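# Place the loaded white housing upright behind the rail

## Task

Find the white housing that already contains both its circuit board and its motor, and stand it upright on the dark conveyor strip right behind the white rail, with the board and motor still seated inside it; finish with the gripper released from it.

## Robot and tools

Robot: two six-joint arms, left_arm and right_arm, each ending in a parallel two-finger gripper with a camera on the wrist (cam_left_wrist and cam_right_wrist, each 504x504 fisheye images). The names left and right label the arms only; they do not describe which side of a picture something is on.

Frame: every printed position uses one scene frame. Its origin sits on the table surface midway between the arms, +z is up, +x reaches out across the table, and left_arm stands on the +y side. Arm bases: left_arm at (-0.005, +0.338, 0) m with quat_wxyz (+0.998, 0, 0, +0.060); right_arm at (-0.045, -0.239, 0) m with quat_wxyz (+1.000, 0, 0, +0.016). The fingers point along the gripper's own +z axis and separate along its y axis. The reported hand point lies between the finger pads, roughly 1 cm short of the tips; it may be slightly wrong, more so when the arm is stretched far.

Tool execute_actions, argument actions: a list holding zero or one item. An empty list only reads back the state. An item with rows is a motion: rows is a list of 1 to 15 rows, steps (1 to 15, default 15) says how many control steps of 1/30 s it lasts; row k is used on step k and the final row repeats to fill the rest. An item with only steps (up to 300) is a pause that ends that many steps after the previous result, counting your reply time. Optional pictures (true/false) controls whether images come back; by default they do.

Each row is one flat list of 14 numbers covering both arms, always all 14 even if one arm stays still: left_arm waist, shoulder, elbow, wrist pitch, wrist yaw, wrist roll, gripper opening, then the same seven for right_arm. The six joint values are absolute target angles in radians, in the same form as the Joint positions line, not offsets. Stated ranges per arm: waist -2.618 to 3.054, shoulder 0.000 to 3.142, elbow 0.000 to 3.142, wrist pitch -1.571 to 1.571, wrist yaw -1.571 to 1.571, wrist roll -2.094 to 2.094. True ends may differ by up to 0.036 rad either way. A target more than 0.036 rad outside a range, and beyond the joint's current angle, makes the whole call refused with nothing sent. Targets past a real end are clipped there, and the result may print "joint sent to its limit" (possibly about an earlier motion still running); no such line does not prove there is room left. Opening is an absolute value from -1 (shut) to +1 (fully open, 0.094 m pad gap).

Motion is speed-limited: on each step a joint's sent target stays within a lead of its measured angle (waist 0.202, shoulder 0.258, elbow 0.238, wrist pitch 0.573, wrist yaw and roll 0.522 rad), and if the targets would move the hand over 70 mm from where it is, all are pulled back proportionally. Far goals therefore need several calls or a wait. Between calls the arms keep heading to the last row sent, until everything has almost stopped or a step is HELD; after that only a new motion moves them further. The simulation runs while you reply, so long replies let time pass.

Results: the state line gives each gripper's end_effector_position (m) and end_effector_quat_wxyz. Joint positions and Joint velocities list each arm's joints (rad, rad/s) plus the pad gap (m, m/s). grip_measured is the finger opening on the same -1..1 scale you command; each gripper may read off by about 1 mm. Joint torques are total drive output in Joint positions order, offset, scaled and noisy, so small loads are hard to read. "joint command not followed" means a clearance check altered or blocked targets on some steps; HELD marks steps where your row was not (fully) sent. MOTOR HOT appears from 75 °C; at 90 °C that arm halts for 10 s, and at 100 °C it drops whatever it holds and sags; these appear as OVER-TEMPERATURE FAULT. Avoid long loaded holds.

Gripping: away from the ends of the scale the fingers go to where grip_measured equals your number. To hold something, command roughly 0.03 below its grip_measured for a firm grip, less for a lighter one. Pads push about 50-62 N at most (less on some), weaker on parts under about 2 mm thick, with a brief harder squeeze on first contact.

zoom_image: camera (cam_left_wrist or cam_right_wrist) and region [x0, y0, x1, y1] in pixels of that camera's newest image, origin top-left, at most 504 by 504; gives an enlarged view, no motion. Camera intrinsics (fisheye, OpenCV): cam_left_wrist K=[[302.69,0,251.069],[0,302.69,255.199],[0,0,1]], cam_right_wrist K=[[301.252,0,251.067],[0,301.252,249.898],[0,0,1]], D=[0.1,0,0,0], theta_max_deg=61.639.

read_manual: optional section "licences" returns URDF licence text only.

finished_scene: scene = the current scene number; ends and grades it irreversibly. Replying with no tool call also ends things.

Cautions: the housing or held parts may get an occasional brief tug or push. Do not let anything leave the table, do not drop, slam or shove hard, keep the two arms from colliding or pressing on each other, and make sure the board and motor stay inside the housing and the housing stays upright after release. Smooth, economical motion is preferred.

Each tool is called as name([rows], argument=value, ...), one row to a line, values as JSON.

## Session

execute_actions(actions=[])

Scene clock: 0.00 s of 4240.00 s.
left_arm: end_effector_position=(+0.3093, +0.4494, +0.1484) grip_measured=+1.000 end_effector_quat_wxyz=(+0.254, -0.332, +0.841, +0.344) | right_arm: end_effector_position=(+0.3495, -0.1067, +0.1792) grip_measured=+1.000 end_effector_quat_wxyz=(+0.363, +0.327, +0.863, +0.125)
Joint positions: left_arm=[-0.2    1.565  1.115 -0.908 -0.865 -0.734  0.094] | right_arm=[ 0.434  1.506  1.168 -0.508  0.345  1.058  0.094]
Joint velocities: left_arm=[ 0.002 -0.012 -0.022  0.022  0.007 -0.037  0.   ] | right_arm=[-0.012 -0.007 -0.007 -0.037 -0.022 -0.022  0.   ]
Joint torques (N m, as the arm reports them, + toward a larger angle): no reading

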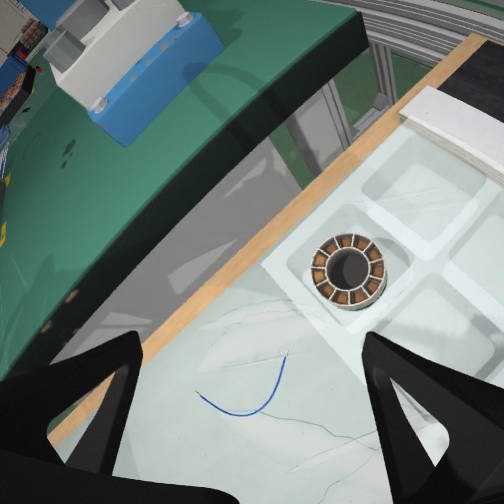

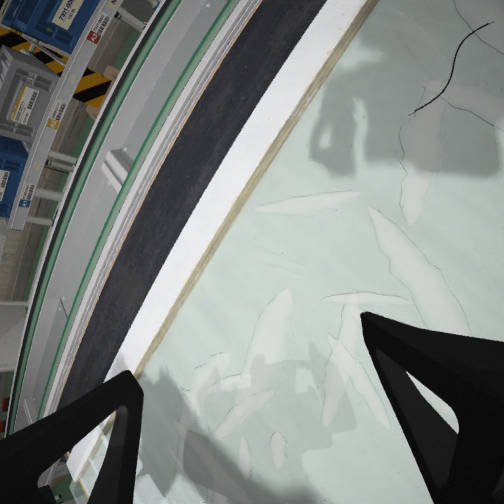

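execute_actions([
  {"rows":[[-0.1,0.9,1.1,-1.2,0,0,1,0,0.9,1.1,-1.2,0,0,1]]},
], pictures=false)

execute_actions([
  {"steps":40},
])

Scene clock: 5.57 s of 4240.00 s.
left_arm: end_effector_position=(+0.2166, +0.3511, +0.2322) grip_measured=+1.000 end_effector_quat_wxyz=(+0.303, -0.034, +0.952, +0.020) | right_arm: end_effector_position=(+0.1863, -0.2351, +0.2409) grip_measured=+1.000 end_effector_quat_wxyz=(+0.329, +0.056, +0.943, +0.012)
Joint positions: left_arm=[-0.102  0.884  1.105 -1.176 -0.048 -0.038  0.094] | right_arm=[ 0.009  0.88   1.107 -1.128  0.039  0.146  0.094]
Joint velocities: left_arm=[-0.012  0.168  0.007 -0.095  0.286  0.242  0.   ] | right_arm=[-0.002 -0.061 -0.017 -0.535 -0.242 -0.974  0.   ]
Joint torques (N m, as the arm reports them, + toward a larger angle): left_arm=[0.21 0.1  6.12 1.24 0.02 0.06] | right_arm=[-0.81  1.85  6.54  1.44 -0.01 -0.02]
Steps of this call (steps 1 to 90: nothing new was sent; then 2.07 s passed at rest; steps 91 to 105: all 15 steps of this action). Readings (joint positions):
91: left_arm=[-0.189 1.542 1.115 -0.924 -0.791 -0.661] | right_arm=[0.421 1.495 1.166 -0.532 0.310 1.014]
92: left_arm=[-0.168 1.494 1.104 -0.966 -0.685 -0.565] | right_arm=[0.395 1.468 1.154 -0.584 0.267 0.957]
94: left_arm=[-0.119 1.351 1.097 -1.051 -0.494 -0.383] | right_arm=[0.319 1.394 1.131 -0.706 0.208 0.847]
98: left_arm=[-0.102 1.020 1.097 -1.119 -0.212 -0.165] | right_arm=[0.133 1.207 1.110 -0.910 0.121 0.589]
105: the state above

Scene clock: 6.90 s of 4240.00 s.
left_arm: end_effector_position=(+0.2158, +0.3437, +0.2287) grip_measured=+1.000 end_effector_quat_wxyz=(+0.294, -0.012, +0.956, +0.005) | right_arm: end_effector_position=(+0.1745, -0.2296, +0.2299) grip_measured=+1.000 end_effector_quat_wxyz=(+0.296, -0.016, +0.955, +0.005)
Joint positions: left_arm=[-0.102  0.893  1.105 -1.186 -0.007 -0.006  0.094] | right_arm=[ 0.009  0.887  1.105 -1.189  0.005  0.006  0.094]
Joint velocities: left_arm=[-0.022  0.007 -0.002 -0.022  0.037 -0.022  0.   ] | right_arm=[-0.002 -0.002  0.002  0.066 -0.037 -0.066  0.   ]
Joint torques (N m, as the arm reports them, + toward a larger angle): left_arm=[0.05 0.01 6.15 1.18 0.07 0.05] | right_arm=[-0.79  0.8   6.5   1.11 -0.06 -0.02]
Steps of this call (steps 1 to 30: the robot went on to your last target; steps 31 to 40: nothing new was sent). Readings (joint positions):
1: left_arm=[-0.102 0.889 1.105 -1.178 -0.039 -0.031] | right_arm=[0.009 0.880 1.107 -1.143 0.032 0.117]
2: left_arm=[-0.102 0.892 1.105 -1.179 -0.033 -0.026] | right_arm=[0.009 0.884 1.106 -1.154 0.026 0.095]
4: left_arm=[-0.102 0.893 1.105 -1.182 -0.023 -0.019] | right_arm=[0.009 0.887 1.105 -1.169 0.018 0.063]
8: left_arm=[-0.102 0.893 1.105 -1.184 -0.013 -0.011] | right_arm=[0.009 0.887 1.105 -1.182 0.010 0.029]
40: the state above
All arms were judged still, so your last target was given up. Only a new action makes them travel on or press farther. Fingers that are still opening or closing keep moving.

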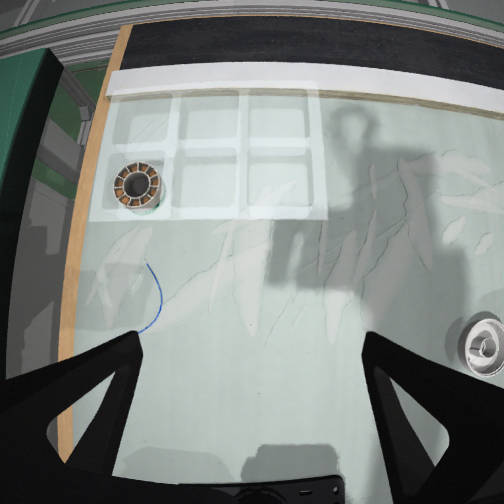

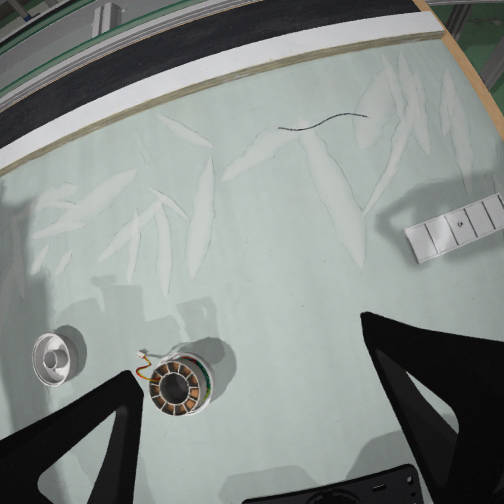

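execute_actions([
  {"rows":[[-1.385,1.497,1.044,-0.347,0,0,1,-0.7,0.4,0.8,-1.2,-0.9,0,1]]},
], pictures=false)

execute_actions([
  {"steps":50},
])

Scene clock: 18.47 s of 4240.00 s.
left_arm: end_effector_position=(+0.3293, +0.1088, +0.1370) grip_measured=+1.000 end_effector_quat_wxyz=(+0.317, +0.278, +0.902, -0.093) | right_arm: end_effector_position=(+0.1233, -0.1992, +0.2339) grip_measured=+1.000 end_effector_quat_wxyz=(+0.442, +0.131, +0.851, +0.251)
Joint positions: left_arm=[-0.729  1.507  1.065 -0.455 -0.016 -0.006  0.094] | right_arm=[-0.689  0.396  0.795 -1.209 -0.842  0.004  0.094]
Joint velocities: left_arm=[-1.785  0.437 -0.256  0.593  0.037 -0.007  0.   ] | right_arm=[ 0.007 -0.002 -0.007 -0.051 -0.344  0.095  0.   ]
Joint torques (N m, as the arm reports them, + toward a larger angle): left_arm=[-1.37 -8.71  6.81  1.57  0.11  0.03] | right_arm=[-1.02  3.6   6.79  1.34 -0.43  0.  ]
Steps of this call (steps 1 to 90: nothing new was sent; then 8.07 s passed at rest; steps 91 to 105: all 15 steps of this action). Readings (joint positions):
91: left_arm=[-0.118 0.905 1.104 -1.165 -0.013 -0.006] | right_arm=[-0.028 0.856 1.068 -1.156 -0.075 0.004]
92: left_arm=[-0.154 0.931 1.104 -1.114 -0.014 -0.006] | right_arm=[-0.100 0.789 0.990 -1.122 -0.176 0.004]
94: left_arm=[-0.230 1.018 1.104 -0.991 -0.014 -0.006] | right_arm=[-0.249 0.621 0.850 -1.157 -0.365 0.004]
98: left_arm=[-0.381 1.221 1.104 -0.744 -0.014 -0.006] | right_arm=[-0.537 0.405 0.795 -1.222 -0.673 0.004]
105: the state above

Scene clock: 20.13 s of 4240.00 s.
left_arm: end_effector_position=(+0.1188, -0.0659, +0.1434) grip_measured=+1.000 end_effector_quat_wxyz=(+0.293, +0.553, +0.748, -0.221) | right_arm: end_effector_position=(+0.1232, -0.1927, +0.2384) grip_measured=+1.000 end_effector_quat_wxyz=(+0.445, +0.121, +0.845, +0.270)
Joint positions: left_arm=[-1.392  1.521  1.052 -0.349  0.006 -0.002  0.094] | right_arm=[-0.689  0.396  0.795 -1.208 -0.886  0.004  0.094]
Joint velocities: left_arm=[ 0.002  0.012 -0.017  0.11  -0.066  0.007  0.   ] | right_arm=[-0.007  0.002 -0.007 -0.051  0.007 -0.037  0.   ]
Joint torques (N m, as the arm reports them, + toward a larger angle): left_arm=[ 0.56 -7.83  6.62  1.62 -0.07  0.05] | right_arm=[-1.    3.68  6.89  1.31 -0.45 -0.01]
Steps of this call (steps 1 to 45: the robot went on to your last target; steps 46 to 50: nothing new was sent). Readings (joint positions):
1: left_arm=[-0.794 1.518 1.057 -0.438 -0.014 -0.006] | right_arm=[-0.689 0.396 0.795 -1.209 -0.851 0.004]
2: left_arm=[-0.861 1.521 1.052 -0.426 -0.013 -0.006] | right_arm=[-0.689 0.396 0.795 -1.209 -0.859 0.004]
4: left_arm=[-0.995 1.521 1.052 -0.401 -0.010 -0.005] | right_arm=[-0.689 0.396 0.795 -1.209 -0.869 0.004]
8: left_arm=[-1.265 1.521 1.052 -0.360 -0.006 -0.005] | right_arm=[-0.689 0.396 0.795 -1.208 -0.880 0.004]
50: the state above
All arms were judged still, so your last target was given up. Only a new action makes them travel on or press farther. Fingers that are still opening or closing keep moving.

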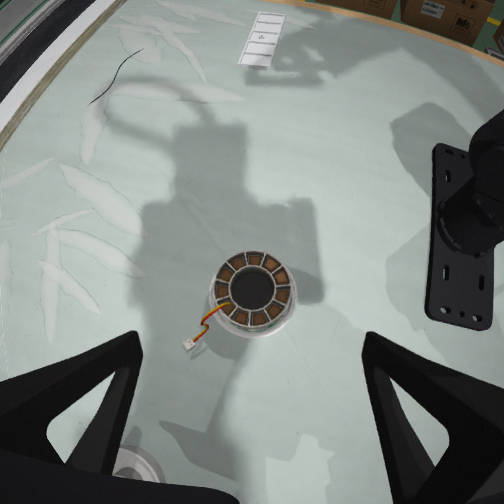

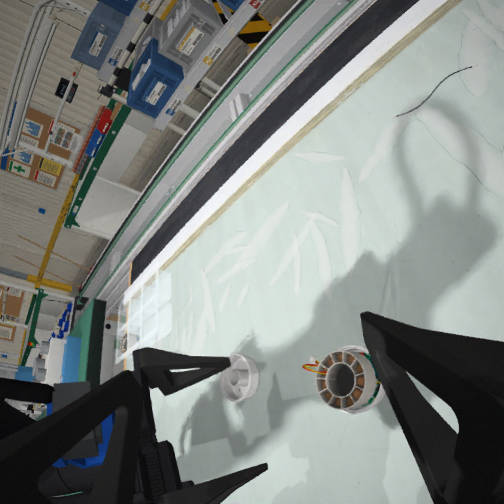

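execute_actions([
  {"rows":[[-1.385,1.715,0.941,-0.01,0,0,1,-1.0,0.6,0.6,-0.6,-1.3,0,1]]},
], pictures=false)

execute_actions([
  {"steps":20},
])

Scene clock: 24.00 s of 4240.00 s.
left_arm: end_effector_position=(+0.1250, -0.0861, +0.0590) grip_measured=+1.000 end_effector_quat_wxyz=(+0.286, +0.555, +0.751, -0.215) | right_arm: end_effector_position=(+0.1804, -0.2617, +0.2495) grip_measured=+1.000 end_effector_quat_wxyz=(+0.561, +0.101, +0.761, +0.308)
Joint positions: left_arm=[-1.392  1.739  0.935 -0.034  0.006 -0.002  0.094] | right_arm=[-0.991  0.613  0.588 -0.628 -1.27   0.004  0.094]
Joint velocities: left_arm=[-0.012 -0.002  0.002  0.081 -0.007 -0.037  0.   ] | right_arm=[ 0.032  0.007 -0.002  0.271 -0.11  -0.022  0.   ]
Joint torques (N m, as the arm reports them, + toward a larger angle): left_arm=[ 0.51 -9.09  6.91  1.6  -0.07  0.04] | right_arm=[-0.82 -0.33  8.73  1.24 -0.46  0.  ]
Steps of this call (steps 1 to 90: nothing new was sent; then 0.37 s passed at rest; steps 91 to 105: all 15 steps of this action). Readings (joint positions):
91: left_arm=[-1.392 1.536 1.041 -0.309 0.006 -0.002] | right_arm=[-0.719 0.410 0.769 -1.151 -0.954 0.004]
92: left_arm=[-1.392 1.567 1.030 -0.234 0.006 -0.002] | right_arm=[-0.788 0.446 0.725 -1.041 -1.034 0.004]
94: left_arm=[-1.392 1.654 1.006 -0.127 0.006 -0.002] | right_arm=[-0.924 0.555 0.643 -0.867 -1.123 0.004]
98: left_arm=[-1.392 1.738 0.942 -0.084 0.006 -0.002] | right_arm=[-0.991 0.613 0.588 -0.723 -1.203 0.004]
105: the state above

Scene clock: 24.67 s of 4240.00 s.
left_arm: end_effector_position=(+0.1259, -0.0892, +0.0619) grip_measured=+1.000 end_effector_quat_wxyz=(+0.292, +0.553, +0.748, -0.220) | right_arm: end_effector_position=(+0.1807, -0.2606, +0.2532) grip_measured=+1.000 end_effector_quat_wxyz=(+0.567, +0.090, +0.758, +0.309)
Joint positions: left_arm=[-1.392  1.739  0.935 -0.017  0.006 -0.002  0.094] | right_arm=[-0.991  0.613  0.588 -0.607 -1.286  0.004  0.094]
Joint velocities: left_arm=[-0.002 -0.002 -0.022  0.007 -0.037 -0.081  0.   ] | right_arm=[-0.002  0.002  0.002 -0.081  0.11  -0.022  0.   ]
Joint torques (N m, as the arm reports them, + toward a larger angle): left_arm=[ 0.5  -9.03  6.86  1.65 -0.08  0.06] | right_arm=[-0.81 -0.31  8.71  1.26 -0.47  0.  ]
Steps of this call (steps 1 to 20: the robot went on to your last target). Readings (joint positions):
1: left_arm=[-1.392 1.739 0.935 -0.030 0.006 -0.002] | right_arm=[-0.991 0.613 0.588 -0.623 -1.273 0.004]
2: left_arm=[-1.392 1.739 0.935 -0.027 0.006 -0.002] | right_arm=[-0.991 0.613 0.588 -0.620 -1.276 0.004]
4: left_arm=[-1.392 1.739 0.935 -0.023 0.006 -0.002] | right_arm=[-0.991 0.613 0.588 -0.615 -1.280 0.004]
8: left_arm=[-1.392 1.739 0.935 -0.018 0.006 -0.002] | right_arm=[-0.991 0.613 0.588 -0.610 -1.284 0.004]
20: the state above

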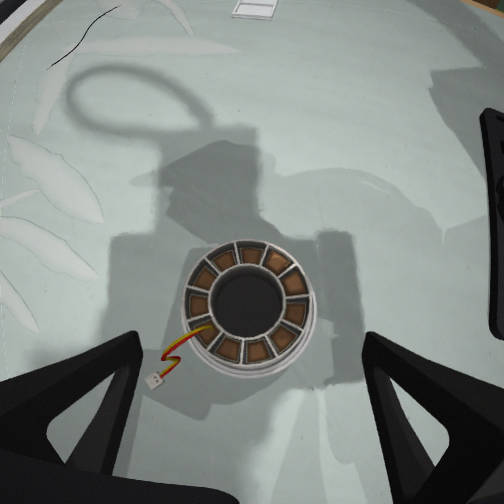

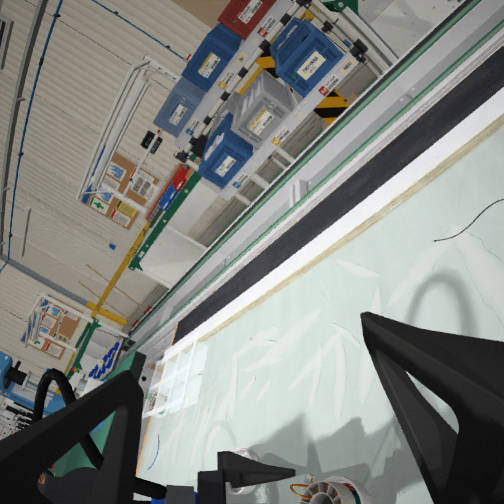

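execute_actions([
  {"rows":[[-1.383,1.78,0.96,0.04,0,0,1,-1.0,0.6,0.6,-0.6,-1.3,0.6,1],[-1.383,1.78,0.96,0.04,0,0,1,-1.0,0.6,0.6,-0.6,-1.3,0.6,1],[-1.383,1.82,0.98,0.09,0,0,1,-1.0,0.6,0.6,-0.6,-1.3,0.6,1],[-1.383,1.82,0.98,0.12,0,0,1,-1.0,0.6,0.6,-0.6,-1.3,0.6,1],[-1.383,1.86,0.98,0.15,0,0,1,-1.0,0.6,0.6,-0.6,-1.3,0.6,1],[-1.383,1.86,0.98,0.18,0,0,1,-1.0,0.6,0.6,-0.6,-1.3,0.6,1],[-1.383,1.89,0.98,0.18,0,0,1,-1.0,0.6,0.6,-0.6,-1.3,0.6,1],[-1.383,1.89,0.98,0.18,0,0,1,-1.0,0.6,0.6,-0.6,-1.3,0.6,1],[-1.383,1.89,0.98,0.18,0,0,1,-1.0,0.6,0.6,-0.6,-1.3,0.6,1],[-1.383,1.92,0.98,0.18,0,0,1,-1.0,0.6,0.6,-0.6,-1.3,0.6,1]]},
], pictures=false)

execute_actions([
  {"steps":15},
])

Scene clock: 32.00 s of 4240.00 s.
left_arm: end_effector_position=(+0.1330, -0.1118, +0.0204) grip_measured=+1.000 end_effector_quat_wxyz=(+0.298, +0.552, +0.746, -0.224) | right_arm: end_effector_position=(+0.1808, -0.2606, +0.2536) grip_measured=+1.000 end_effector_quat_wxyz=(+0.458, +0.299, +0.702, +0.456)
Joint positions: left_arm=[-1.392  1.916  0.952  0.158  0.006 -0.002  0.094] | right_arm=[-0.991  0.613  0.588 -0.604 -1.287  0.577  0.094]
Joint velocities: left_arm=[ 0.012 -0.022 -0.007  0.037 -0.066  0.007  0.   ] | right_arm=[ 0.007 -0.007 -0.002  0.007 -0.022  0.198  0.   ]
Joint torques (N m, as the arm reports them, + toward a larger angle): left_arm=[ 0.53 -8.17  8.04  1.63 -0.07  0.03] | right_arm=[-0.82 -0.3   8.73  1.24 -0.45  0.06]
Steps of this call (steps 1 to 15: the robot went on to your last target; steps 16 to 90: nothing new was sent; then 3.83 s passed at rest; steps 91 to 105: all 15 steps of this action). Readings (joint positions):
91: left_arm=[-1.392 1.742 0.935 -0.011 0.006 -0.002] | right_arm=[-0.991 0.613 0.588 -0.605 -1.287 0.080]
92: left_arm=[-1.392 1.749 0.935 0.002 0.006 -0.002] | right_arm=[-0.991 0.613 0.588 -0.604 -1.287 0.180]
94: left_arm=[-1.392 1.777 0.941 0.034 0.006 -0.002] | right_arm=[-0.991 0.613 0.588 -0.604 -1.287 0.332]
98: left_arm=[-1.392 1.858 0.952 0.120 0.006 -0.002] | right_arm=[-0.991 0.613 0.588 -0.604 -1.287 0.490]
105: the state above

Scene clock: 32.50 s of 4240.00 s.
left_arm: end_effector_position=(+0.1339, -0.1144, +0.0231) grip_measured=+1.000 end_effector_quat_wxyz=(+0.304, +0.550, +0.744, -0.228) | right_arm: end_effector_position=(+0.1808, -0.2606, +0.2536) grip_measured=+1.000 end_effector_quat_wxyz=(+0.453, +0.307, +0.699, +0.461)
Joint positions: left_arm=[-1.392  1.916  0.952  0.174  0.005 -0.002  0.094] | right_arm=[-0.991  0.613  0.588 -0.604 -1.287  0.598  0.094]
Joint velocities: left_arm=[-0.022 -0.002 -0.012  0.022  0.022 -0.037  0.   ] | right_arm=[-0.002 -0.002 -0.007  0.022  0.066 -0.051  0.   ]
Joint torques (N m, as the arm reports them, + toward a larger angle): left_arm=[ 0.8  -8.13  7.94  1.69 -0.07  0.02] | right_arm=[-0.81 -0.3   8.74  1.24 -0.44  0.04]
Steps of this call (steps 1 to 15: the robot went on to your last target). Readings (joint positions):
1: left_arm=[-1.392 1.916 0.952 0.163 0.005 -0.002] | right_arm=[-0.991 0.613 0.588 -0.604 -1.287 0.581]
2: left_arm=[-1.392 1.916 0.952 0.166 0.005 -0.002] | right_arm=[-0.991 0.613 0.588 -0.604 -1.287 0.585]
4: left_arm=[-1.392 1.916 0.952 0.169 0.005 -0.002] | right_arm=[-0.991 0.613 0.588 -0.604 -1.287 0.590]
8: left_arm=[-1.392 1.916 0.952 0.172 0.005 -0.002] | right_arm=[-0.991 0.613 0.588 -0.604 -1.287 0.595]
15: the state above

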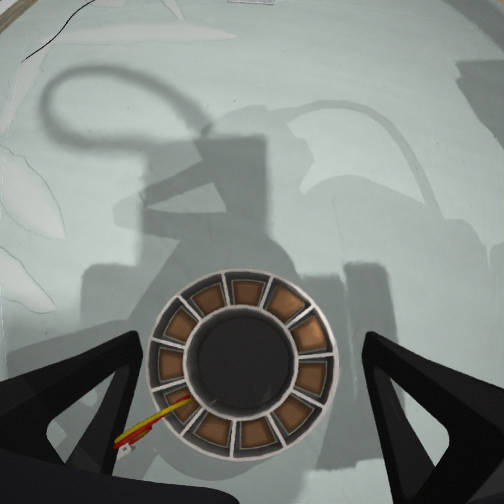

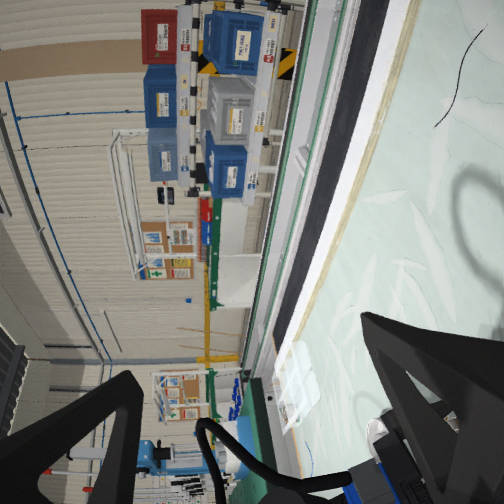

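execute_actions([
  {"rows":[[-1.383,1.93,0.98,0.17,0,0,0.8,-1.0,0.9,0.6,-0.3,-1.5,-0.7,1],[-1.383,1.93,0.98,0.17,0,0,0.8,-1.0,0.9,0.6,-0.3,-1.5,-0.7,1],[-1.383,1.93,0.98,0.17,0,0,0.7,-1.0,0.9,0.6,-0.3,-1.5,-0.7,1],[-1.383,1.93,0.98,0.17,0,0,0.7,-1.0,0.9,0.6,-0.3,-1.5,-0.7,1],[-1.383,1.93,0.98,0.17,0,0,0.6,-1.0,0.9,0.6,-0.3,-1.5,-0.7,1],[-1.383,1.93,0.98,0.17,0,0,0.6,-1.0,0.9,0.6,-0.3,-1.5,-0.7,1],[-1.383,1.93,0.98,0.17,0,0,0.5,-1.0,0.9,0.6,-0.3,-1.5,-0.7,1],[-1.383,1.93,0.98,0.17,0,0,0.5,-1.0,0.9,0.6,-0.3,-1.5,-0.7,1],[-1.383,1.93,0.98,0.17,0,0,0.42,-1.0,0.9,0.6,-0.3,-1.5,-0.7,1],[-1.383,1.93,0.98,0.17,0,0,0.42,-1.0,0.9,0.6,-0.3,-1.5,-0.7,1],[-1.383,1.93,0.98,0.17,0,0,0.35,-1.0,0.9,0.6,-0.3,-1.5,-0.7,1]]},
], pictures=false)

execute_actions([
  {"steps":15},
])

Scene clock: 39.47 s of 4240.00 s.
left_arm: end_effector_position=(+0.1342, -0.1143, +0.0231) grip_measured=+0.425 end_effector_quat_wxyz=(+0.305, +0.550, +0.744, -0.227) | right_arm: end_effector_position=(+0.2044, -0.2834, +0.2567) grip_measured=+1.000 end_effector_quat_wxyz=(+0.658, -0.176, +0.705, +0.198)
Joint positions: left_arm=[-1.392  1.916  0.952  0.174  0.003 -0.002  0.067] | right_arm=[-0.991  0.911  0.594 -0.314 -1.478 -0.581  0.094]
Joint velocities: left_arm=[-0.012 -0.002  0.017 -0.022 -0.051 -0.022 -0.   ] | right_arm=[-0.002 -0.012 -0.012  0.139 -0.125 -0.755  0.   ]
Joint torques (N m, as the arm reports them, + toward a larger angle): left_arm=[ 0.75 -7.34  8.03  1.56 -0.06  0.01] | right_arm=[-0.79 -2.38  8.22  1.11 -0.48  0.05]
Steps of this call (steps 1 to 15: the robot went on to your last target; steps 16 to 90: nothing new was sent; then 3.47 s passed at rest; steps 91 to 105: all 15 steps of this action). Readings (joint positions):
91: left_arm=[-1.392 1.916 0.952 0.174 0.005 -0.002] | right_arm=[-0.991 0.642 0.588 -0.577 -1.321 0.524]
92: left_arm=[-1.392 1.916 0.952 0.174 0.005 -0.002] | right_arm=[-0.991 0.710 0.595 -0.519 -1.364 0.424]
94: left_arm=[-1.392 1.916 0.952 0.174 0.005 -0.002] | right_arm=[-0.991 0.849 0.599 -0.427 -1.405 0.228]
98: left_arm=[-1.392 1.916 0.952 0.174 0.004 -0.002] | right_arm=[-0.991 0.911 0.594 -0.363 -1.444 -0.163]
105: the state above

Scene clock: 39.97 s of 4240.00 s.
left_arm: end_effector_position=(+0.1342, -0.1143, +0.0231) grip_measured=+0.425 end_effector_quat_wxyz=(+0.305, +0.550, +0.744, -0.227) | right_arm: end_effector_position=(+0.2041, -0.2828, +0.2582) grip_measured=+1.000 end_effector_quat_wxyz=(+0.670, -0.219, +0.691, +0.161)
Joint positions: left_arm=[-1.392  1.916  0.952  0.174  0.003 -0.002  0.067] | right_arm=[-0.991  0.911  0.594 -0.304 -1.485 -0.69   0.094]
Joint velocities: left_arm=[ 0.002  0.007  0.007  0.007  0.037 -0.037 -0.   ] | right_arm=[ 0.012  0.002 -0.002 -0.022 -0.051 -0.022  0.   ]
Joint torques (N m, as the arm reports them, + toward a larger angle): left_arm=[ 0.76 -7.42  8.05  1.57 -0.01  0.05] | right_arm=[-0.8  -2.38  8.24  1.18 -0.49 -0.01]
Steps of this call (steps 1 to 15: the robot went on to your last target). Readings (joint positions):
1: left_arm=[-1.392 1.916 0.952 0.174 0.003 -0.002] | right_arm=[-0.991 0.911 0.594 -0.312 -1.479 -0.604]
2: left_arm=[-1.392 1.916 0.952 0.174 0.003 -0.002] | right_arm=[-0.991 0.911 0.594 -0.310 -1.481 -0.622]
4: left_arm=[-1.392 1.916 0.952 0.174 0.003 -0.002] | right_arm=[-0.991 0.911 0.594 -0.308 -1.483 -0.647]
8: left_arm=[-1.392 1.916 0.952 0.174 0.003 -0.002] | right_arm=[-0.991 0.911 0.594 -0.305 -1.485 -0.675]
15: the state above

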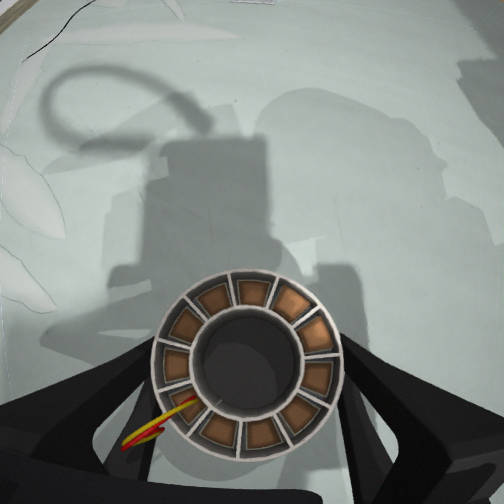

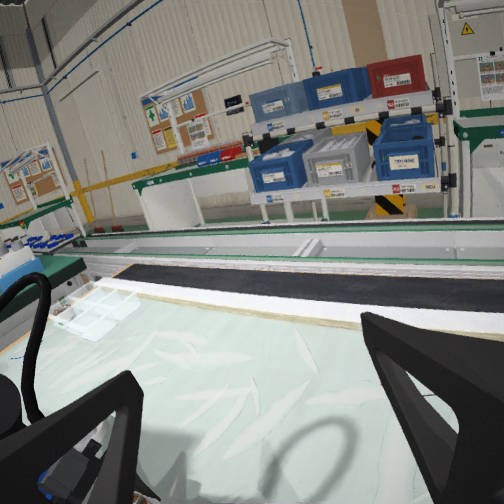

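execute_actions([
  {"rows":[[-1.383,1.9,1.0,0.13,0,0,0.38,-1.0,0.9,0.6,-0.3,-1.5,-0.7,1],[-1.383,1.895,1.025,0.1,0,0,0.38,-1.0,0.9,0.6,-0.3,-1.5,-0.7,1],[-1.383,1.89,1.05,0.07,0,0,0.38,-1.0,0.9,0.6,-0.3,-1.5,-0.7,1],[-1.383,1.885,1.075,0.04,0,0,0.38,-1.0,0.9,0.6,-0.3,-1.5,-0.7,1],[-1.383,1.88,1.1,0.01,0,0,0.38,-1.0,0.9,0.6,-0.3,-1.5,-0.7,1],[-1.383,1.875,1.125,-0.02,0,0,0.38,-1.0,0.9,0.6,-0.3,-1.5,-0.7,1],[-1.383,1.87,1.15,-0.05,0,0,0.38,-1.0,0.9,0.6,-0.3,-1.5,-0.7,1],[-1.37,1.865,1.175,-0.08,0,0,0.38,-1.0,0.9,0.6,-0.3,-1.5,-0.7,1],[-1.35,1.86,1.2,-0.11,0,0,0.38,-1.0,0.9,0.6,-0.3,-1.5,-0.7,1],[-1.33,1.85,1.225,-0.14,0,0,0.38,-1.0,0.9,0.6,-0.3,-1.5,-0.7,1],[-1.3,1.84,1.25,-0.165,0,0,0.38,-1.0,0.9,0.6,-0.3,-1.5,-0.7,1],[-1.27,1.84,1.25,-0.165,0,0,0.38,-1.0,0.9,0.6,-0.3,-1.5,-0.7,1],[-1.24,1.84,1.25,-0.165,0,0,0.38,-1.0,0.9,0.6,-0.3,-1.5,-0.7,1],[-1.21,1.84,1.25,-0.165,0,0,0.38,-1.0,0.9,0.6,-0.3,-1.5,-0.7,1],[-1.18,1.84,1.25,-0.165,0,0,0.38,-1.0,0.9,0.6,-0.3,-1.5,-0.7,1]]},
])

execute_actions([
  {"rows":[[-1.14,1.84,1.25,-0.165,0,0,0.38,-1.0,0.9,0.6,-0.3,-1.5,-0.7,1],[-1.09,1.84,1.25,-0.165,0,0,0.38,-1.0,0.9,0.6,-0.3,-1.5,-0.7,1],[-1.04,1.84,1.25,-0.165,0,0,0.38,-1.0,0.9,0.6,-0.3,-1.5,-0.7,1],[-0.98,1.84,1.25,-0.165,0,0,0.38,-1.0,0.9,0.6,-0.3,-1.5,-0.7,1],[-0.92,1.84,1.25,-0.165,0,0,0.38,-1.0,0.9,0.6,-0.3,-1.5,-0.7,1],[-0.35,1.84,1.25,-0.165,0,0,0.38,-0.5,0.9,0.6,-0.3,-1.3,-0.7,1]]},
], pictures=false)

execute_actions([
  {"steps":25},
])

Scene clock: 54.87 s of 4240.00 s.
left_arm: end_effector_position=(+0.2053, -0.1264, +0.1050) grip_measured=+0.425 end_effector_quat_wxyz=(+0.333, +0.497, +0.770, -0.221) | right_arm: end_effector_position=(+0.2041, -0.2828, +0.2583) grip_measured=+1.000 end_effector_quat_wxyz=(+0.671, -0.220, +0.690, +0.160)
Joint positions: left_arm=[-1.263  1.859  1.221 -0.111  0.012 -0.002  0.067] | right_arm=[-0.991  0.911  0.594 -0.303 -1.486 -0.694  0.094]
Joint velocities: left_arm=[ 0.979 -0.193  0.212 -0.095  0.022  0.066  0.001] | right_arm=[ 0.002  0.002 -0.007  0.007  0.007  0.037  0.   ]
Joint torques (N m, as the arm reports them, + toward a larger angle): left_arm=[ 1.78 -9.3   8.21  1.23 -0.15  0.02] | right_arm=[-0.78 -2.4   8.26  1.13 -0.46 -0.02]
Steps of this call (steps 1 to 15: the robot went on to your last target; steps 16 to 90: nothing new was sent; then 11.40 s passed at rest; steps 91 to 105: all 15 steps of this action). Readings (joint positions):
91: left_arm=[-1.392 1.916 0.954 0.170 0.003 -0.002] | right_arm=[-0.991 0.911 0.594 -0.303 -1.486 -0.694]
92: left_arm=[-1.392 1.916 0.962 0.157 0.003 -0.002] | right_arm=[-0.991 0.911 0.594 -0.303 -1.486 -0.694]
94: left_arm=[-1.392 1.916 0.991 0.111 0.003 -0.002] | right_arm=[-0.991 0.911 0.594 -0.303 -1.486 -0.694]
98: left_arm=[-1.391 1.913 1.085 0.007 0.003 -0.002] | right_arm=[-0.991 0.911 0.594 -0.303 -1.486 -0.694]
105: the state above

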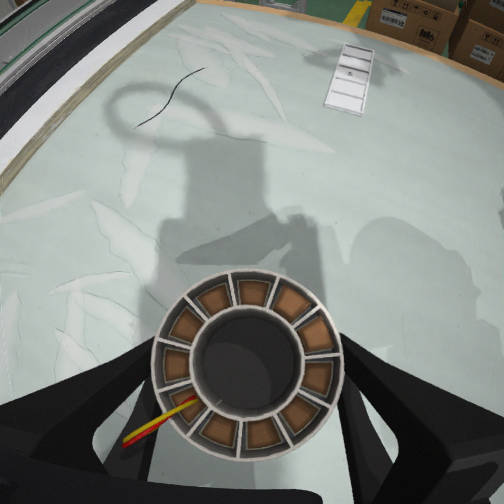

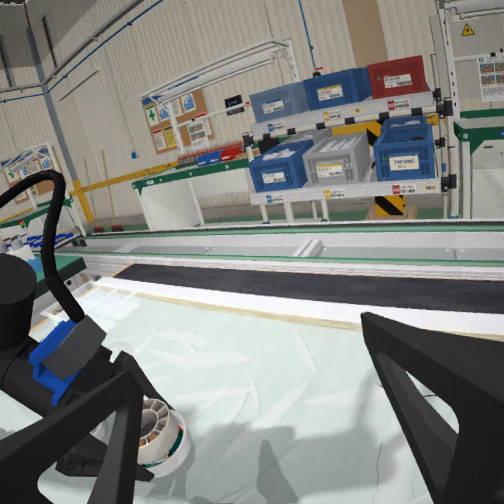

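Scene clock: 55.37 s of 4240.00 s.
left_arm: end_effector_position=(+0.4619, +0.1470, +0.1039) grip_measured=+0.425 end_effector_quat_wxyz=(+0.379, +0.178, +0.905, -0.077) | right_arm: end_effector_position=(+0.2150, -0.1771, +0.2422) grip_measured=+1.000 end_effector_quat_wxyz=(+0.604, -0.358, +0.665, +0.254)
Joint positions: left_arm=[-0.508  1.852  1.228 -0.153  0.005 -0.002  0.067] | right_arm=[-0.508  0.911  0.594 -0.297 -1.322 -0.694  0.094]
Joint velocities: left_arm=[ 1.516  0.002 -0.012 -0.007 -0.022  0.051  0.   ] | right_arm=[ 0.017 -0.002 -0.007  0.037  0.198 -0.051  0.   ]
Joint torques (N m, as the arm reports them, + toward a larger angle): left_arm=[ 0.47 -9.38  8.16  1.54 -0.05  0.  ] | right_arm=[ 0.61 -2.46  8.34  1.16 -0.34 -0.03]
Steps of this call (steps 1 to 15: all 15 steps of this action). Readings (joint positions):
1: left_arm=[-1.226 1.854 1.226 -0.113 0.012 -0.002] | right_arm=[-0.991 0.911 0.594 -0.303 -1.486 -0.694]
2: left_arm=[-1.186 1.852 1.228 -0.116 0.012 -0.002] | right_arm=[-0.991 0.911 0.594 -0.303 -1.486 -0.694]
4: left_arm=[-1.096 1.852 1.228 -0.126 0.013 -0.002] | right_arm=[-0.991 0.911 0.594 -0.303 -1.486 -0.694]
8: left_arm=[-0.889 1.852 1.228 -0.146 0.010 -0.002] | right_arm=[-0.820 0.911 0.594 -0.297 -1.393 -0.694]
15: the state above

Scene clock: 56.20 s of 4240.00 s.
left_arm: end_effector_position=(+0.4828, +0.2252, +0.1002) grip_measured=+0.426 end_effector_quat_wxyz=(+0.375, +0.105, +0.920, -0.042) | right_arm: end_effector_position=(+0.2175, -0.1796, +0.2398) grip_measured=+1.000 end_effector_quat_wxyz=(+0.602, -0.354, +0.672, +0.245)
Joint positions: left_arm=[-0.35   1.852  1.228 -0.174 -0.004 -0.002  0.067] | right_arm=[-0.508  0.911  0.594 -0.297 -1.298 -0.694  0.094]
Joint velocities: left_arm=[ 0.007  0.007  0.037  0.007  0.022 -0.051  0.   ] | right_arm=[ 0.012 -0.002  0.012 -0.007  0.007 -0.007  0.   ]
Joint torques (N m, as the arm reports them, + toward a larger angle): left_arm=[ 0.05 -9.45  8.59  1.7   0.03  0.01] | right_arm=[ 0.75 -2.5   8.37  1.17 -0.33 -0.02]
Steps of this call (steps 1 to 25: the robot went on to your last target). Readings (joint positions):
1: left_arm=[-0.453 1.852 1.228 -0.153 0.004 -0.002] | right_arm=[-0.508 0.911 0.594 -0.297 -1.317 -0.694]
2: left_arm=[-0.402 1.852 1.228 -0.154 0.001 -0.002] | right_arm=[-0.508 0.911 0.594 -0.297 -1.313 -0.694]
4: left_arm=[-0.328 1.852 1.228 -0.157 -0.013 -0.002] | right_arm=[-0.508 0.911 0.594 -0.297 -1.308 -0.694]
8: left_arm=[-0.313 1.852 1.228 -0.168 -0.023 -0.002] | right_arm=[-0.508 0.911 0.594 -0.297 -1.301 -0.694]
25: the state above

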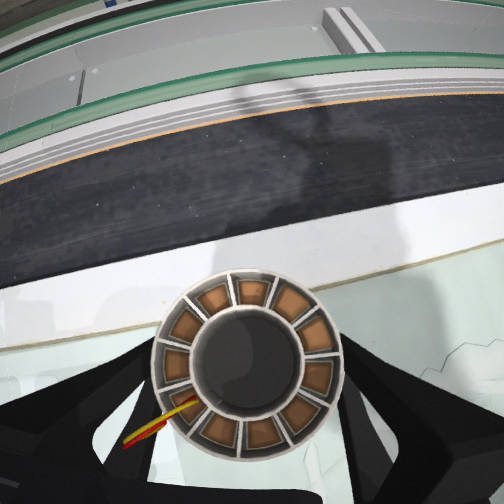

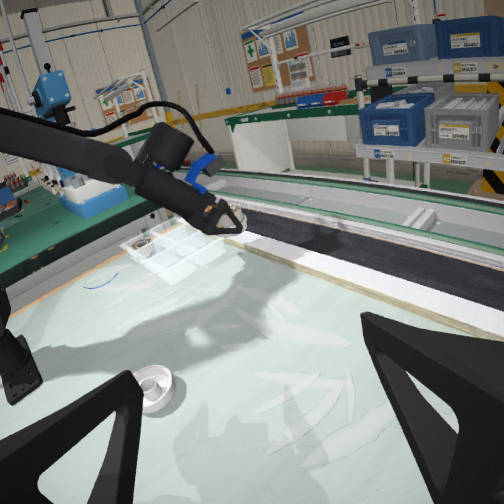

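execute_actions([
  {"rows":[[-0.34,1.87,1.29,-0.18,0,0,0.38,-0.5,0.9,0.6,-0.3,-1.3,-0.7,1],[-0.32,1.9,1.34,-0.19,0,0,0.38,-0.5,0.9,0.6,-0.3,-1.3,-0.7,1],[-0.31,1.94,1.39,-0.2,0,0,0.38,-0.5,0.9,0.6,-0.3,-1.3,-0.7,1],[-0.29,1.98,1.44,-0.22,0,0,0.38,-0.5,0.9,0.6,-0.3,-1.3,-0.7,1],[-0.28,2.02,1.49,-0.23,0,0,0.38,-0.5,0.9,0.6,-0.3,-1.3,-0.7,1],[-0.26,2.05,1.54,-0.24,0,0,0.38,-0.5,0.9,0.6,-0.3,-1.3,-0.7,1],[-0.25,2.09,1.59,-0.26,0,0,0.38,-0.5,0.9,0.6,-0.3,-1.3,-0.7,1],[-0.23,2.13,1.64,-0.27,0,0,0.38,-0.5,0.9,0.6,-0.3,-1.3,-0.7,1],[-0.22,2.17,1.69,-0.28,0,0,0.38,-0.5,0.9,0.6,-0.3,-1.3,-0.7,1],[-0.2,2.2,1.74,-0.29,0,0,0.38,-0.5,0.9,0.6,-0.3,-1.3,-0.7,1],[-0.19,2.24,1.79,-0.3,0,0,0.38,-0.5,0.9,0.6,-0.3,-1.3,-0.7,1],[-0.18,2.28,1.84,-0.32,0,0,0.38,-0.5,0.9,0.6,-0.3,-1.3,-0.7,1],[-0.17,2.32,1.89,-0.33,0,0,0.38,-0.5,0.9,0.6,-0.3,-1.3,-0.7,1],[-0.16,2.35,1.94,-0.34,0,0,0.38,-0.5,0.9,0.6,-0.3,-1.3,-0.7,1],[-0.15,2.385,1.985,-0.345,0,0,0.38,-0.5,0.9,0.6,-0.3,-1.3,-0.7,1]]},
], pictures=false)

execute_actions([
  {"steps":25},
])

Scene clock: 72.47 s of 4240.00 s.
left_arm: end_effector_position=(+0.6223, +0.3064, +0.0865) grip_measured=+0.426 end_effector_quat_wxyz=(+0.396, +0.023, +0.918, -0.011) | right_arm: end_effector_position=(+0.2176, -0.1797, +0.2398) grip_measured=+1.000 end_effector_quat_wxyz=(+0.602, -0.354, +0.672, +0.244)
Joint positions: left_arm=[-0.17   2.326  1.871 -0.301  0.002 -0.002  0.067] | right_arm=[-0.508  0.911  0.594 -0.297 -1.298 -0.694  0.094]
Joint velocities: left_arm=[ 0.339  1.048  1.375 -0.33  -0.022 -0.022 -0.   ] | right_arm=[-0.012 -0.002 -0.012 -0.007 -0.051 -0.022  0.   ]
Joint torques (N m, as the arm reports them, + toward a larger angle): left_arm=[ -0.16 -12.88   9.44   1.71  -0.03   0.01] | right_arm=[ 0.73 -2.51  8.36  1.17 -0.33 -0.02]
Steps of this call (steps 1 to 15: the robot went on to your last target; steps 16 to 90: nothing new was sent; then 12.77 s passed at rest; steps 91 to 105: all 15 steps of this action). Readings (joint positions):
91: left_arm=[-0.350 1.853 1.232 -0.178 -0.004 -0.002] | right_arm=[-0.508 0.911 0.594 -0.297 -1.298 -0.694]
92: left_arm=[-0.348 1.862 1.246 -0.189 -0.003 -0.002] | right_arm=[-0.508 0.911 0.594 -0.297 -1.298 -0.694]
94: left_arm=[-0.338 1.909 1.315 -0.215 0.000 -0.002] | right_arm=[-0.508 0.911 0.594 -0.297 -1.298 -0.694]
98: left_arm=[-0.284 2.061 1.521 -0.237 0.003 -0.002] | right_arm=[-0.508 0.911 0.594 -0.297 -1.298 -0.694]
105: the state above

Scene clock: 73.30 s of 4240.00 s.
left_arm: end_effector_position=(+0.6256, +0.3250, +0.0599) grip_measured=+0.426 end_effector_quat_wxyz=(+0.368, +0.009, +0.930, -0.003) | right_arm: end_effector_position=(+0.2176, -0.1797, +0.2398) grip_measured=+1.000 end_effector_quat_wxyz=(+0.602, -0.354, +0.673, +0.244)
Joint positions: left_arm=[-0.142  2.4    1.937 -0.354 -0.003 -0.002  0.067] | right_arm=[-0.508  0.911  0.594 -0.297 -1.297 -0.694  0.094]
Joint velocities: left_arm=[ 0.017  0.002 -0.007  0.007 -0.007  0.037 -0.001] | right_arm=[ 0.007  0.002 -0.002  0.022  0.022 -0.022  0.   ]
Joint torques (N m, as the arm reports them, + toward a larger angle): left_arm=[ -0.59 -13.88  10.71   1.68   0.01   0.  ] | right_arm=[ 0.74 -2.51  8.37  1.17 -0.33 -0.02]
Steps of this call (steps 1 to 25: the robot went on to your last target). Readings (joint positions):
1: left_arm=[-0.159 2.357 1.908 -0.305 0.001 -0.002] | right_arm=[-0.508 0.911 0.594 -0.297 -1.298 -0.694]
2: left_arm=[-0.151 2.378 1.929 -0.306 0.000 -0.002] | right_arm=[-0.508 0.911 0.594 -0.297 -1.298 -0.694]
4: left_arm=[-0.140 2.396 1.937 -0.319 -0.002 -0.002] | right_arm=[-0.508 0.911 0.594 -0.297 -1.297 -0.694]
8: left_arm=[-0.141 2.400 1.937 -0.350 -0.003 -0.002] | right_arm=[-0.508 0.911 0.594 -0.297 -1.297 -0.694]
25: the state above

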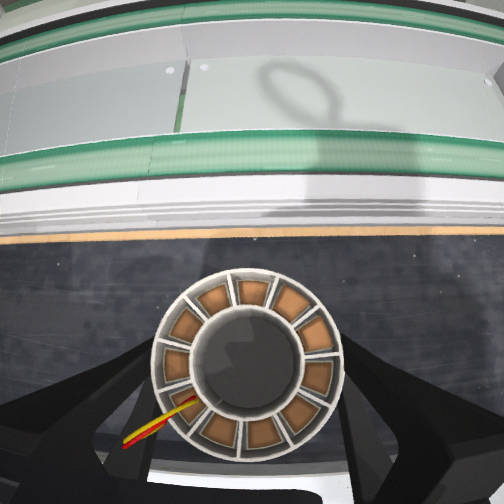

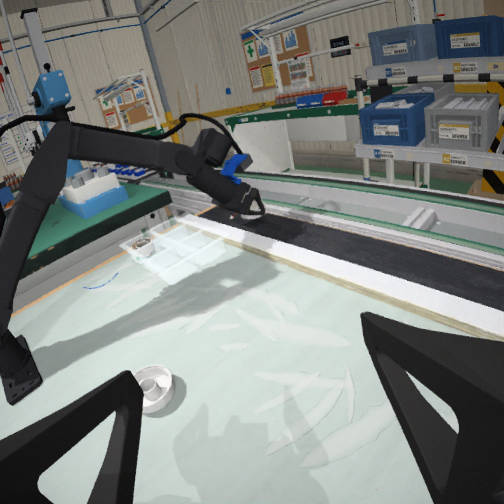

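execute_actions([
  {"rows":[[-0.15,2.4,1.985,-0.31,0,0,0.38,-0.5,0.9,0.6,-0.3,-1.3,-0.7,1],[-0.15,2.4,1.985,-0.29,0,0,0.38,-0.5,0.9,0.6,-0.3,-1.3,-0.7,1],[-0.15,2.41,1.985,-0.27,0,0,0.38,-0.5,0.9,0.6,-0.3,-1.3,-0.7,1],[-0.15,2.42,1.985,-0.25,0,0,0.38,-0.5,0.9,0.6,-0.3,-1.3,-0.7,1],[-0.15,2.43,1.985,-0.245,0,0,0.38,-0.5,0.9,0.6,-0.3,-1.3,-0.7,1],[-0.15,2.435,1.985,-0.245,0,0,0.38,-0.5,0.9,0.6,-0.3,-1.3,-0.7,1],[-0.15,2.44,1.985,-0.245,0,0,0.38,-0.5,0.9,0.6,-0.3,-1.3,-0.7,1],[-0.15,2.445,1.985,-0.245,0,0,0.38,-0.5,0.9,0.6,-0.3,-1.3,-0.7,1],[-0.15,2.45,1.985,-0.245,0,0,0.38,-0.5,0.9,0.6,-0.3,-1.3,-0.7,1],[-0.15,2.455,1.985,-0.245,0,0,0.38,-0.5,0.9,0.6,-0.3,-1.3,-0.7,1],[-0.15,2.46,1.985,-0.245,0,0,0.38,-0.5,0.9,0.6,-0.3,-1.3,-0.7,1]]},
], pictures=false)

execute_actions([
  {"steps":12},
])

zoom_image(camera="cam_right_wrist", region=[190,160,300,250])

Scene clock: 84.73 s of 4240.00 s.
left_arm: end_effector_position=(+0.6370, +0.3248, +0.0353) grip_measured=+0.426 end_effector_quat_wxyz=(+0.377, +0.009, +0.926, -0.003) | right_arm: end_effector_position=(+0.2176, -0.1797, +0.2398) grip_measured=+1.000 end_effector_quat_wxyz=(+0.602, -0.354, +0.673, +0.244)
Joint positions: left_arm=[-0.142  2.468  1.947 -0.277 -0.003 -0.002  0.067] | right_arm=[-0.508  0.911  0.594 -0.297 -1.297 -0.694  0.094]
Joint velocities: left_arm=[-0.007  0.095  0.002  0.007  0.051  0.037 -0.002] | right_arm=[ 0.007  0.022 -0.002 -0.081 -0.007  0.022  0.   ]
Joint torques (N m, as the arm reports them, + toward a larger angle): left_arm=[ -0.69 -14.19   9.92   1.93  -0.02   0.04] | right_arm=[ 0.73 -2.51  8.37  1.17 -0.34 -0.01]
Steps of this call (steps 1 to 15: the robot went on to your last target; steps 16 to 90: nothing new was sent; then 7.93 s passed at rest; steps 91 to 105: all 15 steps of this action). Readings (joint positions):
91: left_arm=[-0.142 2.400 1.937 -0.353 -0.003 -0.002] | right_arm=[-0.508 0.911 0.594 -0.297 -1.297 -0.694]
92: left_arm=[-0.142 2.400 1.937 -0.349 -0.003 -0.002] | right_arm=[-0.508 0.911 0.594 -0.297 -1.297 -0.694]
94: left_arm=[-0.142 2.404 1.937 -0.330 -0.003 -0.002] | right_arm=[-0.508 0.911 0.594 -0.297 -1.297 -0.694]
98: left_arm=[-0.142 2.428 1.947 -0.289 -0.003 -0.002] | right_arm=[-0.508 0.911 0.594 -0.297 -1.297 -0.694]
105: the state above

Scene clock: 85.13 s of 4240.00 s.
left_arm: end_effector_position=(+0.6374, +0.3247, +0.0341) grip_measured=+0.426 end_effector_quat_wxyz=(+0.377, +0.009, +0.926, -0.003) | right_arm: end_effector_position=(+0.2176, -0.1797, +0.2398) grip_measured=+1.000 end_effector_quat_wxyz=(+0.602, -0.354, +0.673, +0.244)
Joint positions: left_arm=[-0.142  2.471  1.947 -0.273 -0.003 -0.002  0.067] | right_arm=[-0.508  0.911  0.594 -0.297 -1.297 -0.694  0.094]
Joint velocities: left_arm=[-0.007 -0.012 -0.007  0.066 -0.022 -0.022 -0.001] | right_arm=[-0.012  0.007  0.007  0.022 -0.007 -0.022  0.   ]
Joint torques (N m, as the arm reports them, + toward a larger angle): left_arm=[ -0.62 -14.1    9.72   1.93   0.01   0.03] | right_arm=[ 0.71 -2.49  8.36  1.17 -0.34 -0.02]
Steps of this call (steps 1 to 12: the robot went on to your last target). Readings (joint positions):
1: left_arm=[-0.142 2.471 1.947 -0.277 -0.003 -0.002] | right_arm=[-0.508 0.911 0.594 -0.297 -1.297 -0.694]
2: left_arm=[-0.142 2.471 1.947 -0.277 -0.003 -0.002] | right_arm=[-0.508 0.911 0.594 -0.297 -1.297 -0.694]
4: left_arm=[-0.142 2.471 1.947 -0.277 -0.003 -0.002] | right_arm=[-0.508 0.911 0.594 -0.297 -1.297 -0.694]
8: left_arm=[-0.142 2.471 1.947 -0.273 -0.003 -0.002] | right_arm=[-0.508 0.911 0.594 -0.297 -1.297 -0.694]
12: the state above

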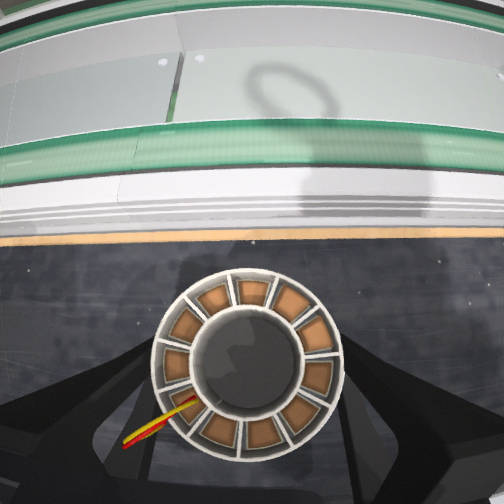

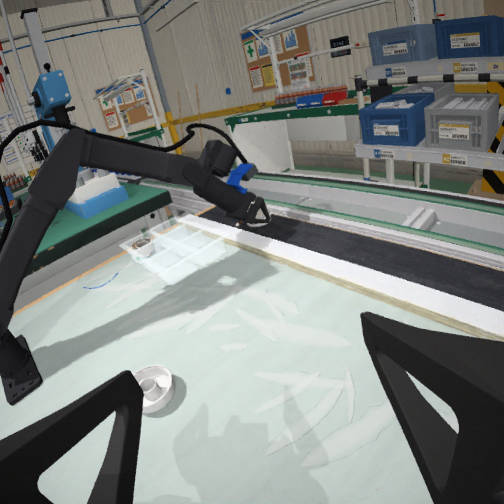

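Region (190, 160, 300, 250) of cam_right_wrist's 504x504 image, scaled by 4.582, with more detail than that image has; it fills the top 412 rows of this view, and the rest is white.

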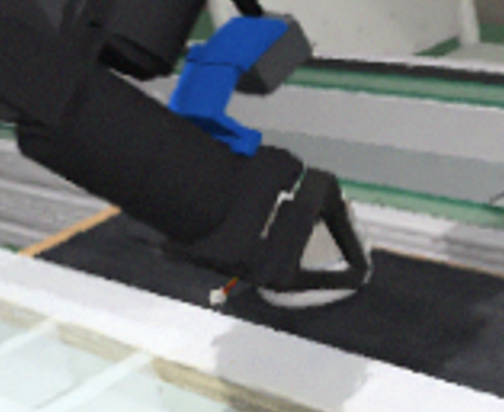

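execute_actions([
  {"rows":[[-0.15,2.47,1.985,-0.245,0,0,0.38,-0.5,0.9,0.6,-0.3,-1.3,-0.7,1],[-0.15,2.475,1.985,-0.245,0,0,0.38,-0.5,0.9,0.6,-0.3,-1.3,-0.7,1],[-0.15,2.48,1.985,-0.245,0,0,0.38,-0.5,0.9,0.6,-0.3,-1.3,-0.7,1],[-0.15,2.485,1.985,-0.245,0,0,0.38,-0.5,0.9,0.6,-0.3,-1.3,-0.7,1]]},
], pictures=false)

Scene clock: 89.13 s of 4240.00 s.
left_arm: end_effector_position=(+0.6381, +0.3247, +0.0301) grip_measured=+0.426 end_effector_quat_wxyz=(+0.377, +0.009, +0.926, -0.003) | right_arm: end_effector_position=(+0.2176, -0.1797, +0.2398) grip_measured=+1.000 end_effector_quat_wxyz=(+0.602, -0.354, +0.673, +0.244)
Joint positions: left_arm=[-0.142  2.48   1.947 -0.265 -0.003 -0.002  0.067] | right_arm=[-0.508  0.911  0.594 -0.297 -1.297 -0.694  0.094]
Joint velocities: left_arm=[-0.002 -0.002 -0.012 -0.007  0.007  0.095 -0.002] | right_arm=[-0.002  0.012  0.007 -0.022  0.022 -0.022  0.   ]
Joint torques (N m, as the arm reports them, + toward a larger angle): left_arm=[ -0.74 -12.78   9.71   1.82   0.02   0.02] | right_arm=[ 0.73 -2.52  8.38  1.17 -0.34 -0.02]
Steps of this call (steps 1 to 15: the robot went on to your last target; steps 16 to 90: nothing new was sent; then 0.50 s passed at rest; steps 91 to 105: all 15 steps of this action). Readings (joint positions):
91: left_arm=[-0.142 2.471 1.947 -0.273 -0.003 -0.002] | right_arm=[-0.508 0.911 0.594 -0.297 -1.297 -0.694]
92: left_arm=[-0.142 2.471 1.947 -0.273 -0.003 -0.002] | right_arm=[-0.508 0.911 0.594 -0.297 -1.297 -0.694]
94: left_arm=[-0.142 2.474 1.947 -0.271 -0.003 -0.002] | right_arm=[-0.508 0.911 0.594 -0.297 -1.297 -0.694]
98: left_arm=[-0.142 2.480 1.947 -0.266 -0.003 -0.002] | right_arm=[-0.508 0.911 0.594 -0.297 -1.297 -0.694]
105: the state above

execute_actions([
  {"rows":[[-0.15,2.5,1.985,-0.245,0,0,0.38,-0.5,0.9,0.6,-0.3,-1.3,-0.7,1]]},
], pictures=false)

Scene clock: 92.20 s of 4240.00 s.
left_arm: end_effector_position=(+0.6401, +0.3246, +0.0292) grip_measured=+0.426 end_effector_quat_wxyz=(+0.381, +0.009, +0.925, -0.003) | right_arm: end_effector_position=(+0.2176, -0.1797, +0.2398) grip_measured=+1.000 end_effector_quat_wxyz=(+0.602, -0.354, +0.673, +0.244)
Joint positions: left_arm=[-0.142  2.486  1.947 -0.251 -0.003 -0.002  0.067] | right_arm=[-0.508  0.911  0.594 -0.297 -1.297 -0.694  0.094]
Joint velocities: left_arm=[-0.022 -0.002  0.012 -0.051  0.007  0.081 -0.001] | right_arm=[ 0.012 -0.007 -0.007 -0.022  0.022 -0.037  0.   ]
Joint torques (N m, as the arm reports them, + toward a larger angle): left_arm=[ -0.63 -12.17   9.86   1.68   0.01   0.02] | right_arm=[ 0.73 -2.5   8.37  1.17 -0.33 -0.02]
Steps of this call (steps 1 to 15: the robot went on to your last target; steps 16 to 77: nothing new was sent; steps 78 to 92: all 15 steps of this action). Readings (joint positions):
78: left_arm=[-0.142 2.482 1.947 -0.265 -0.003 -0.002] | right_arm=[-0.508 0.911 0.594 -0.297 -1.297 -0.694]
79: left_arm=[-0.142 2.483 1.947 -0.261 -0.003 -0.002] | right_arm=[-0.508 0.911 0.594 -0.297 -1.297 -0.694]
81: left_arm=[-0.142 2.484 1.947 -0.256 -0.003 -0.002] | right_arm=[-0.508 0.911 0.594 -0.297 -1.297 -0.694]
85: left_arm=[-0.142 2.485 1.947 -0.252 -0.003 -0.002] | right_arm=[-0.508 0.911 0.594 -0.297 -1.297 -0.694]
92: the state above

execute_actions([
  {"rows":[[-0.15,2.475,1.985,-0.245,0,0,1,-0.5,0.9,0.6,-0.3,-1.3,-0.7,1]]},
])

execute_actions([
  {"rows":[[-0.15,2.43,1.93,-0.245,0,0,1,-0.5,0.9,0.6,-0.3,-1.3,-0.7,1],[-0.15,2.4,1.9,-0.245,0,0,1,-0.5,0.9,0.6,-0.3,-1.3,-0.7,1],[-0.15,2.37,1.87,-0.245,0,0,1,-0.5,0.9,0.6,-0.3,-1.3,-0.7,1],[-0.15,2.34,1.84,-0.245,0,0,1,-0.5,0.9,0.6,-0.3,-1.3,-0.7,1],[-0.15,2.31,1.81,-0.245,0,0,1,-0.5,0.9,0.6,-0.3,-1.3,-0.7,1],[-0.15,2.28,1.78,-0.245,0,0,1,-0.5,0.9,0.6,-0.3,-1.3,-0.7,1],[-0.15,2.25,1.75,-0.245,0,0,1,-0.5,0.9,0.6,-0.3,-1.3,-0.7,1],[-0.15,2.22,1.72,-0.245,0,0,1,-0.5,0.9,0.6,-0.3,-1.3,-0.7,1],[-0.15,2.19,1.69,-0.245,0,0,1,-0.5,0.9,0.6,-0.3,-1.3,-0.7,1],[-0.15,2.16,1.66,-0.245,0,0,1,-0.5,0.9,0.6,-0.3,-1.3,-0.7,1]]},
])

Scene clock: 101.03 s of 4240.00 s.
left_arm: end_effector_position=(+0.6403, +0.3246, +0.0294) grip_measured=+1.000 end_effector_quat_wxyz=(+0.382, +0.009, +0.924, -0.003) | right_arm: end_effector_position=(+0.2176, -0.1797, +0.2398) grip_measured=+1.000 end_effector_quat_wxyz=(+0.602, -0.354, +0.673, +0.244)
Joint positions: left_arm=[-0.142  2.486  1.947 -0.25  -0.003 -0.002  0.094] | right_arm=[-0.508  0.911  0.594 -0.297 -1.297 -0.694  0.094]
Joint velocities: left_arm=[ 0.002  0.002  0.007 -0.037  0.081 -0.007  0.   ] | right_arm=[ 0.007  0.002 -0.007  0.007  0.007 -0.022  0.   ]
Joint torques (N m, as the arm reports them, + toward a larger angle): left_arm=[ -0.78 -14.07   9.82   1.67   0.02   0.  ] | right_arm=[ 0.73 -2.51  8.38  1.17 -0.34 -0.02]
Steps of this call (steps 1 to 15: the robot went on to your last target; steps 16 to 90: nothing new was sent; then 5.33 s passed at rest; steps 91 to 105: all 15 steps of this action). Readings (joint positions):
91: left_arm=[-0.142 2.486 1.947 -0.251 -0.003 -0.002] | right_arm=[-0.508 0.911 0.594 -0.297 -1.297 -0.694]
92: left_arm=[-0.142 2.486 1.947 -0.250 -0.003 -0.002] | right_arm=[-0.508 0.911 0.594 -0.297 -1.297 -0.694]
94: left_arm=[-0.142 2.486 1.947 -0.250 -0.003 -0.002] | right_arm=[-0.508 0.911 0.594 -0.297 -1.297 -0.694]
98: left_arm=[-0.142 2.486 1.947 -0.250 -0.003 -0.002] | right_arm=[-0.508 0.911 0.594 -0.297 -1.297 -0.694]
105: the state above

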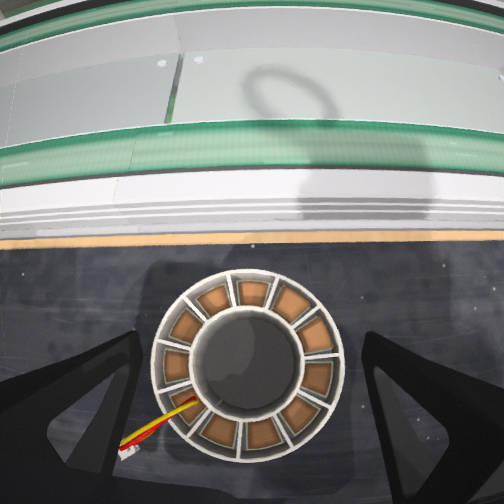

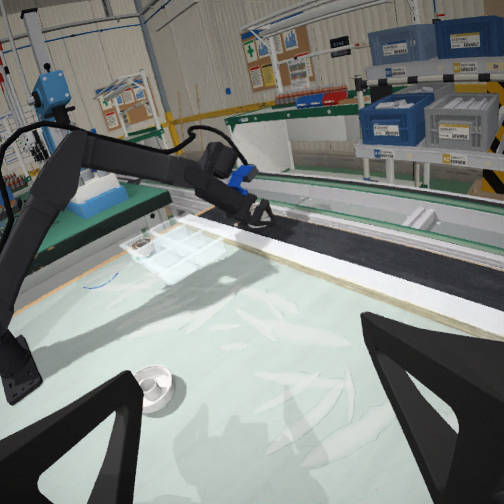

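Scene clock: 101.53 s of 4240.00 s.
left_arm: end_effector_position=(+0.5972, +0.3256, +0.1243) grip_measured=+1.000 end_effector_quat_wxyz=(+0.423, +0.009, +0.906, -0.004) | right_arm: end_effector_position=(+0.2176, -0.1797, +0.2398) grip_measured=+1.000 end_effector_quat_wxyz=(+0.602, -0.354, +0.673, +0.244)
Joint positions: left_arm=[-0.142  2.155  1.695 -0.236 -0.003 -0.002  0.094] | right_arm=[-0.508  0.911  0.594 -0.297 -1.297 -0.694  0.094]
Joint velocities: left_arm=[-0.012 -0.071  0.017  0.183 -0.022 -0.081  0.   ] | right_arm=[ 0.022 -0.002  0.002 -0.007  0.022  0.022  0.   ]
Joint torques (N m, as the arm reports them, + toward a larger angle): left_arm=[ -0.75 -10.66   4.75   1.45   0.05   0.01] | right_arm=[ 0.74 -2.51  8.36  1.17 -0.34 -0.02]
Steps of this call (steps 1 to 15: all 15 steps of this action). Readings (joint positions):
1: left_arm=[-0.142 2.483 1.947 -0.250 -0.003 -0.002] | right_arm=[-0.508 0.911 0.594 -0.297 -1.297 -0.694]
2: left_arm=[-0.142 2.474 1.939 -0.249 -0.003 -0.002] | right_arm=[-0.508 0.911 0.594 -0.297 -1.297 -0.694]
4: left_arm=[-0.142 2.433 1.894 -0.249 -0.003 -0.002] | right_arm=[-0.508 0.911 0.594 -0.297 -1.297 -0.694]
8: left_arm=[-0.142 2.305 1.782 -0.250 -0.003 -0.002] | right_arm=[-0.508 0.911 0.594 -0.297 -1.297 -0.694]
15: the state above

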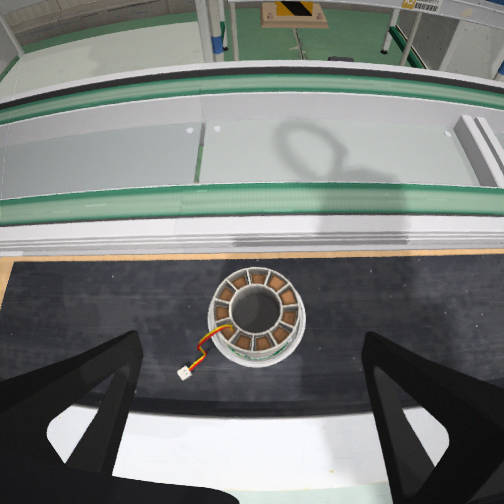

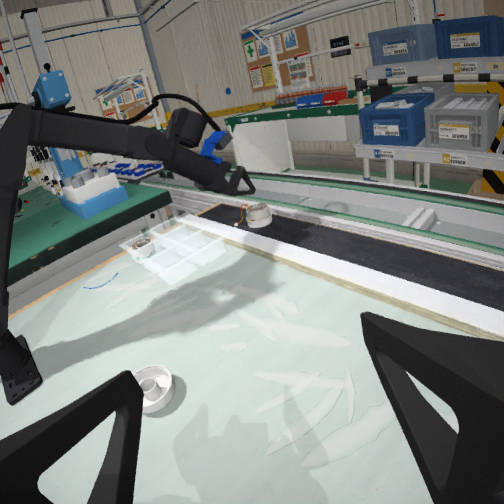

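finished_scene(scene=1)

The scene is finished: the task was done.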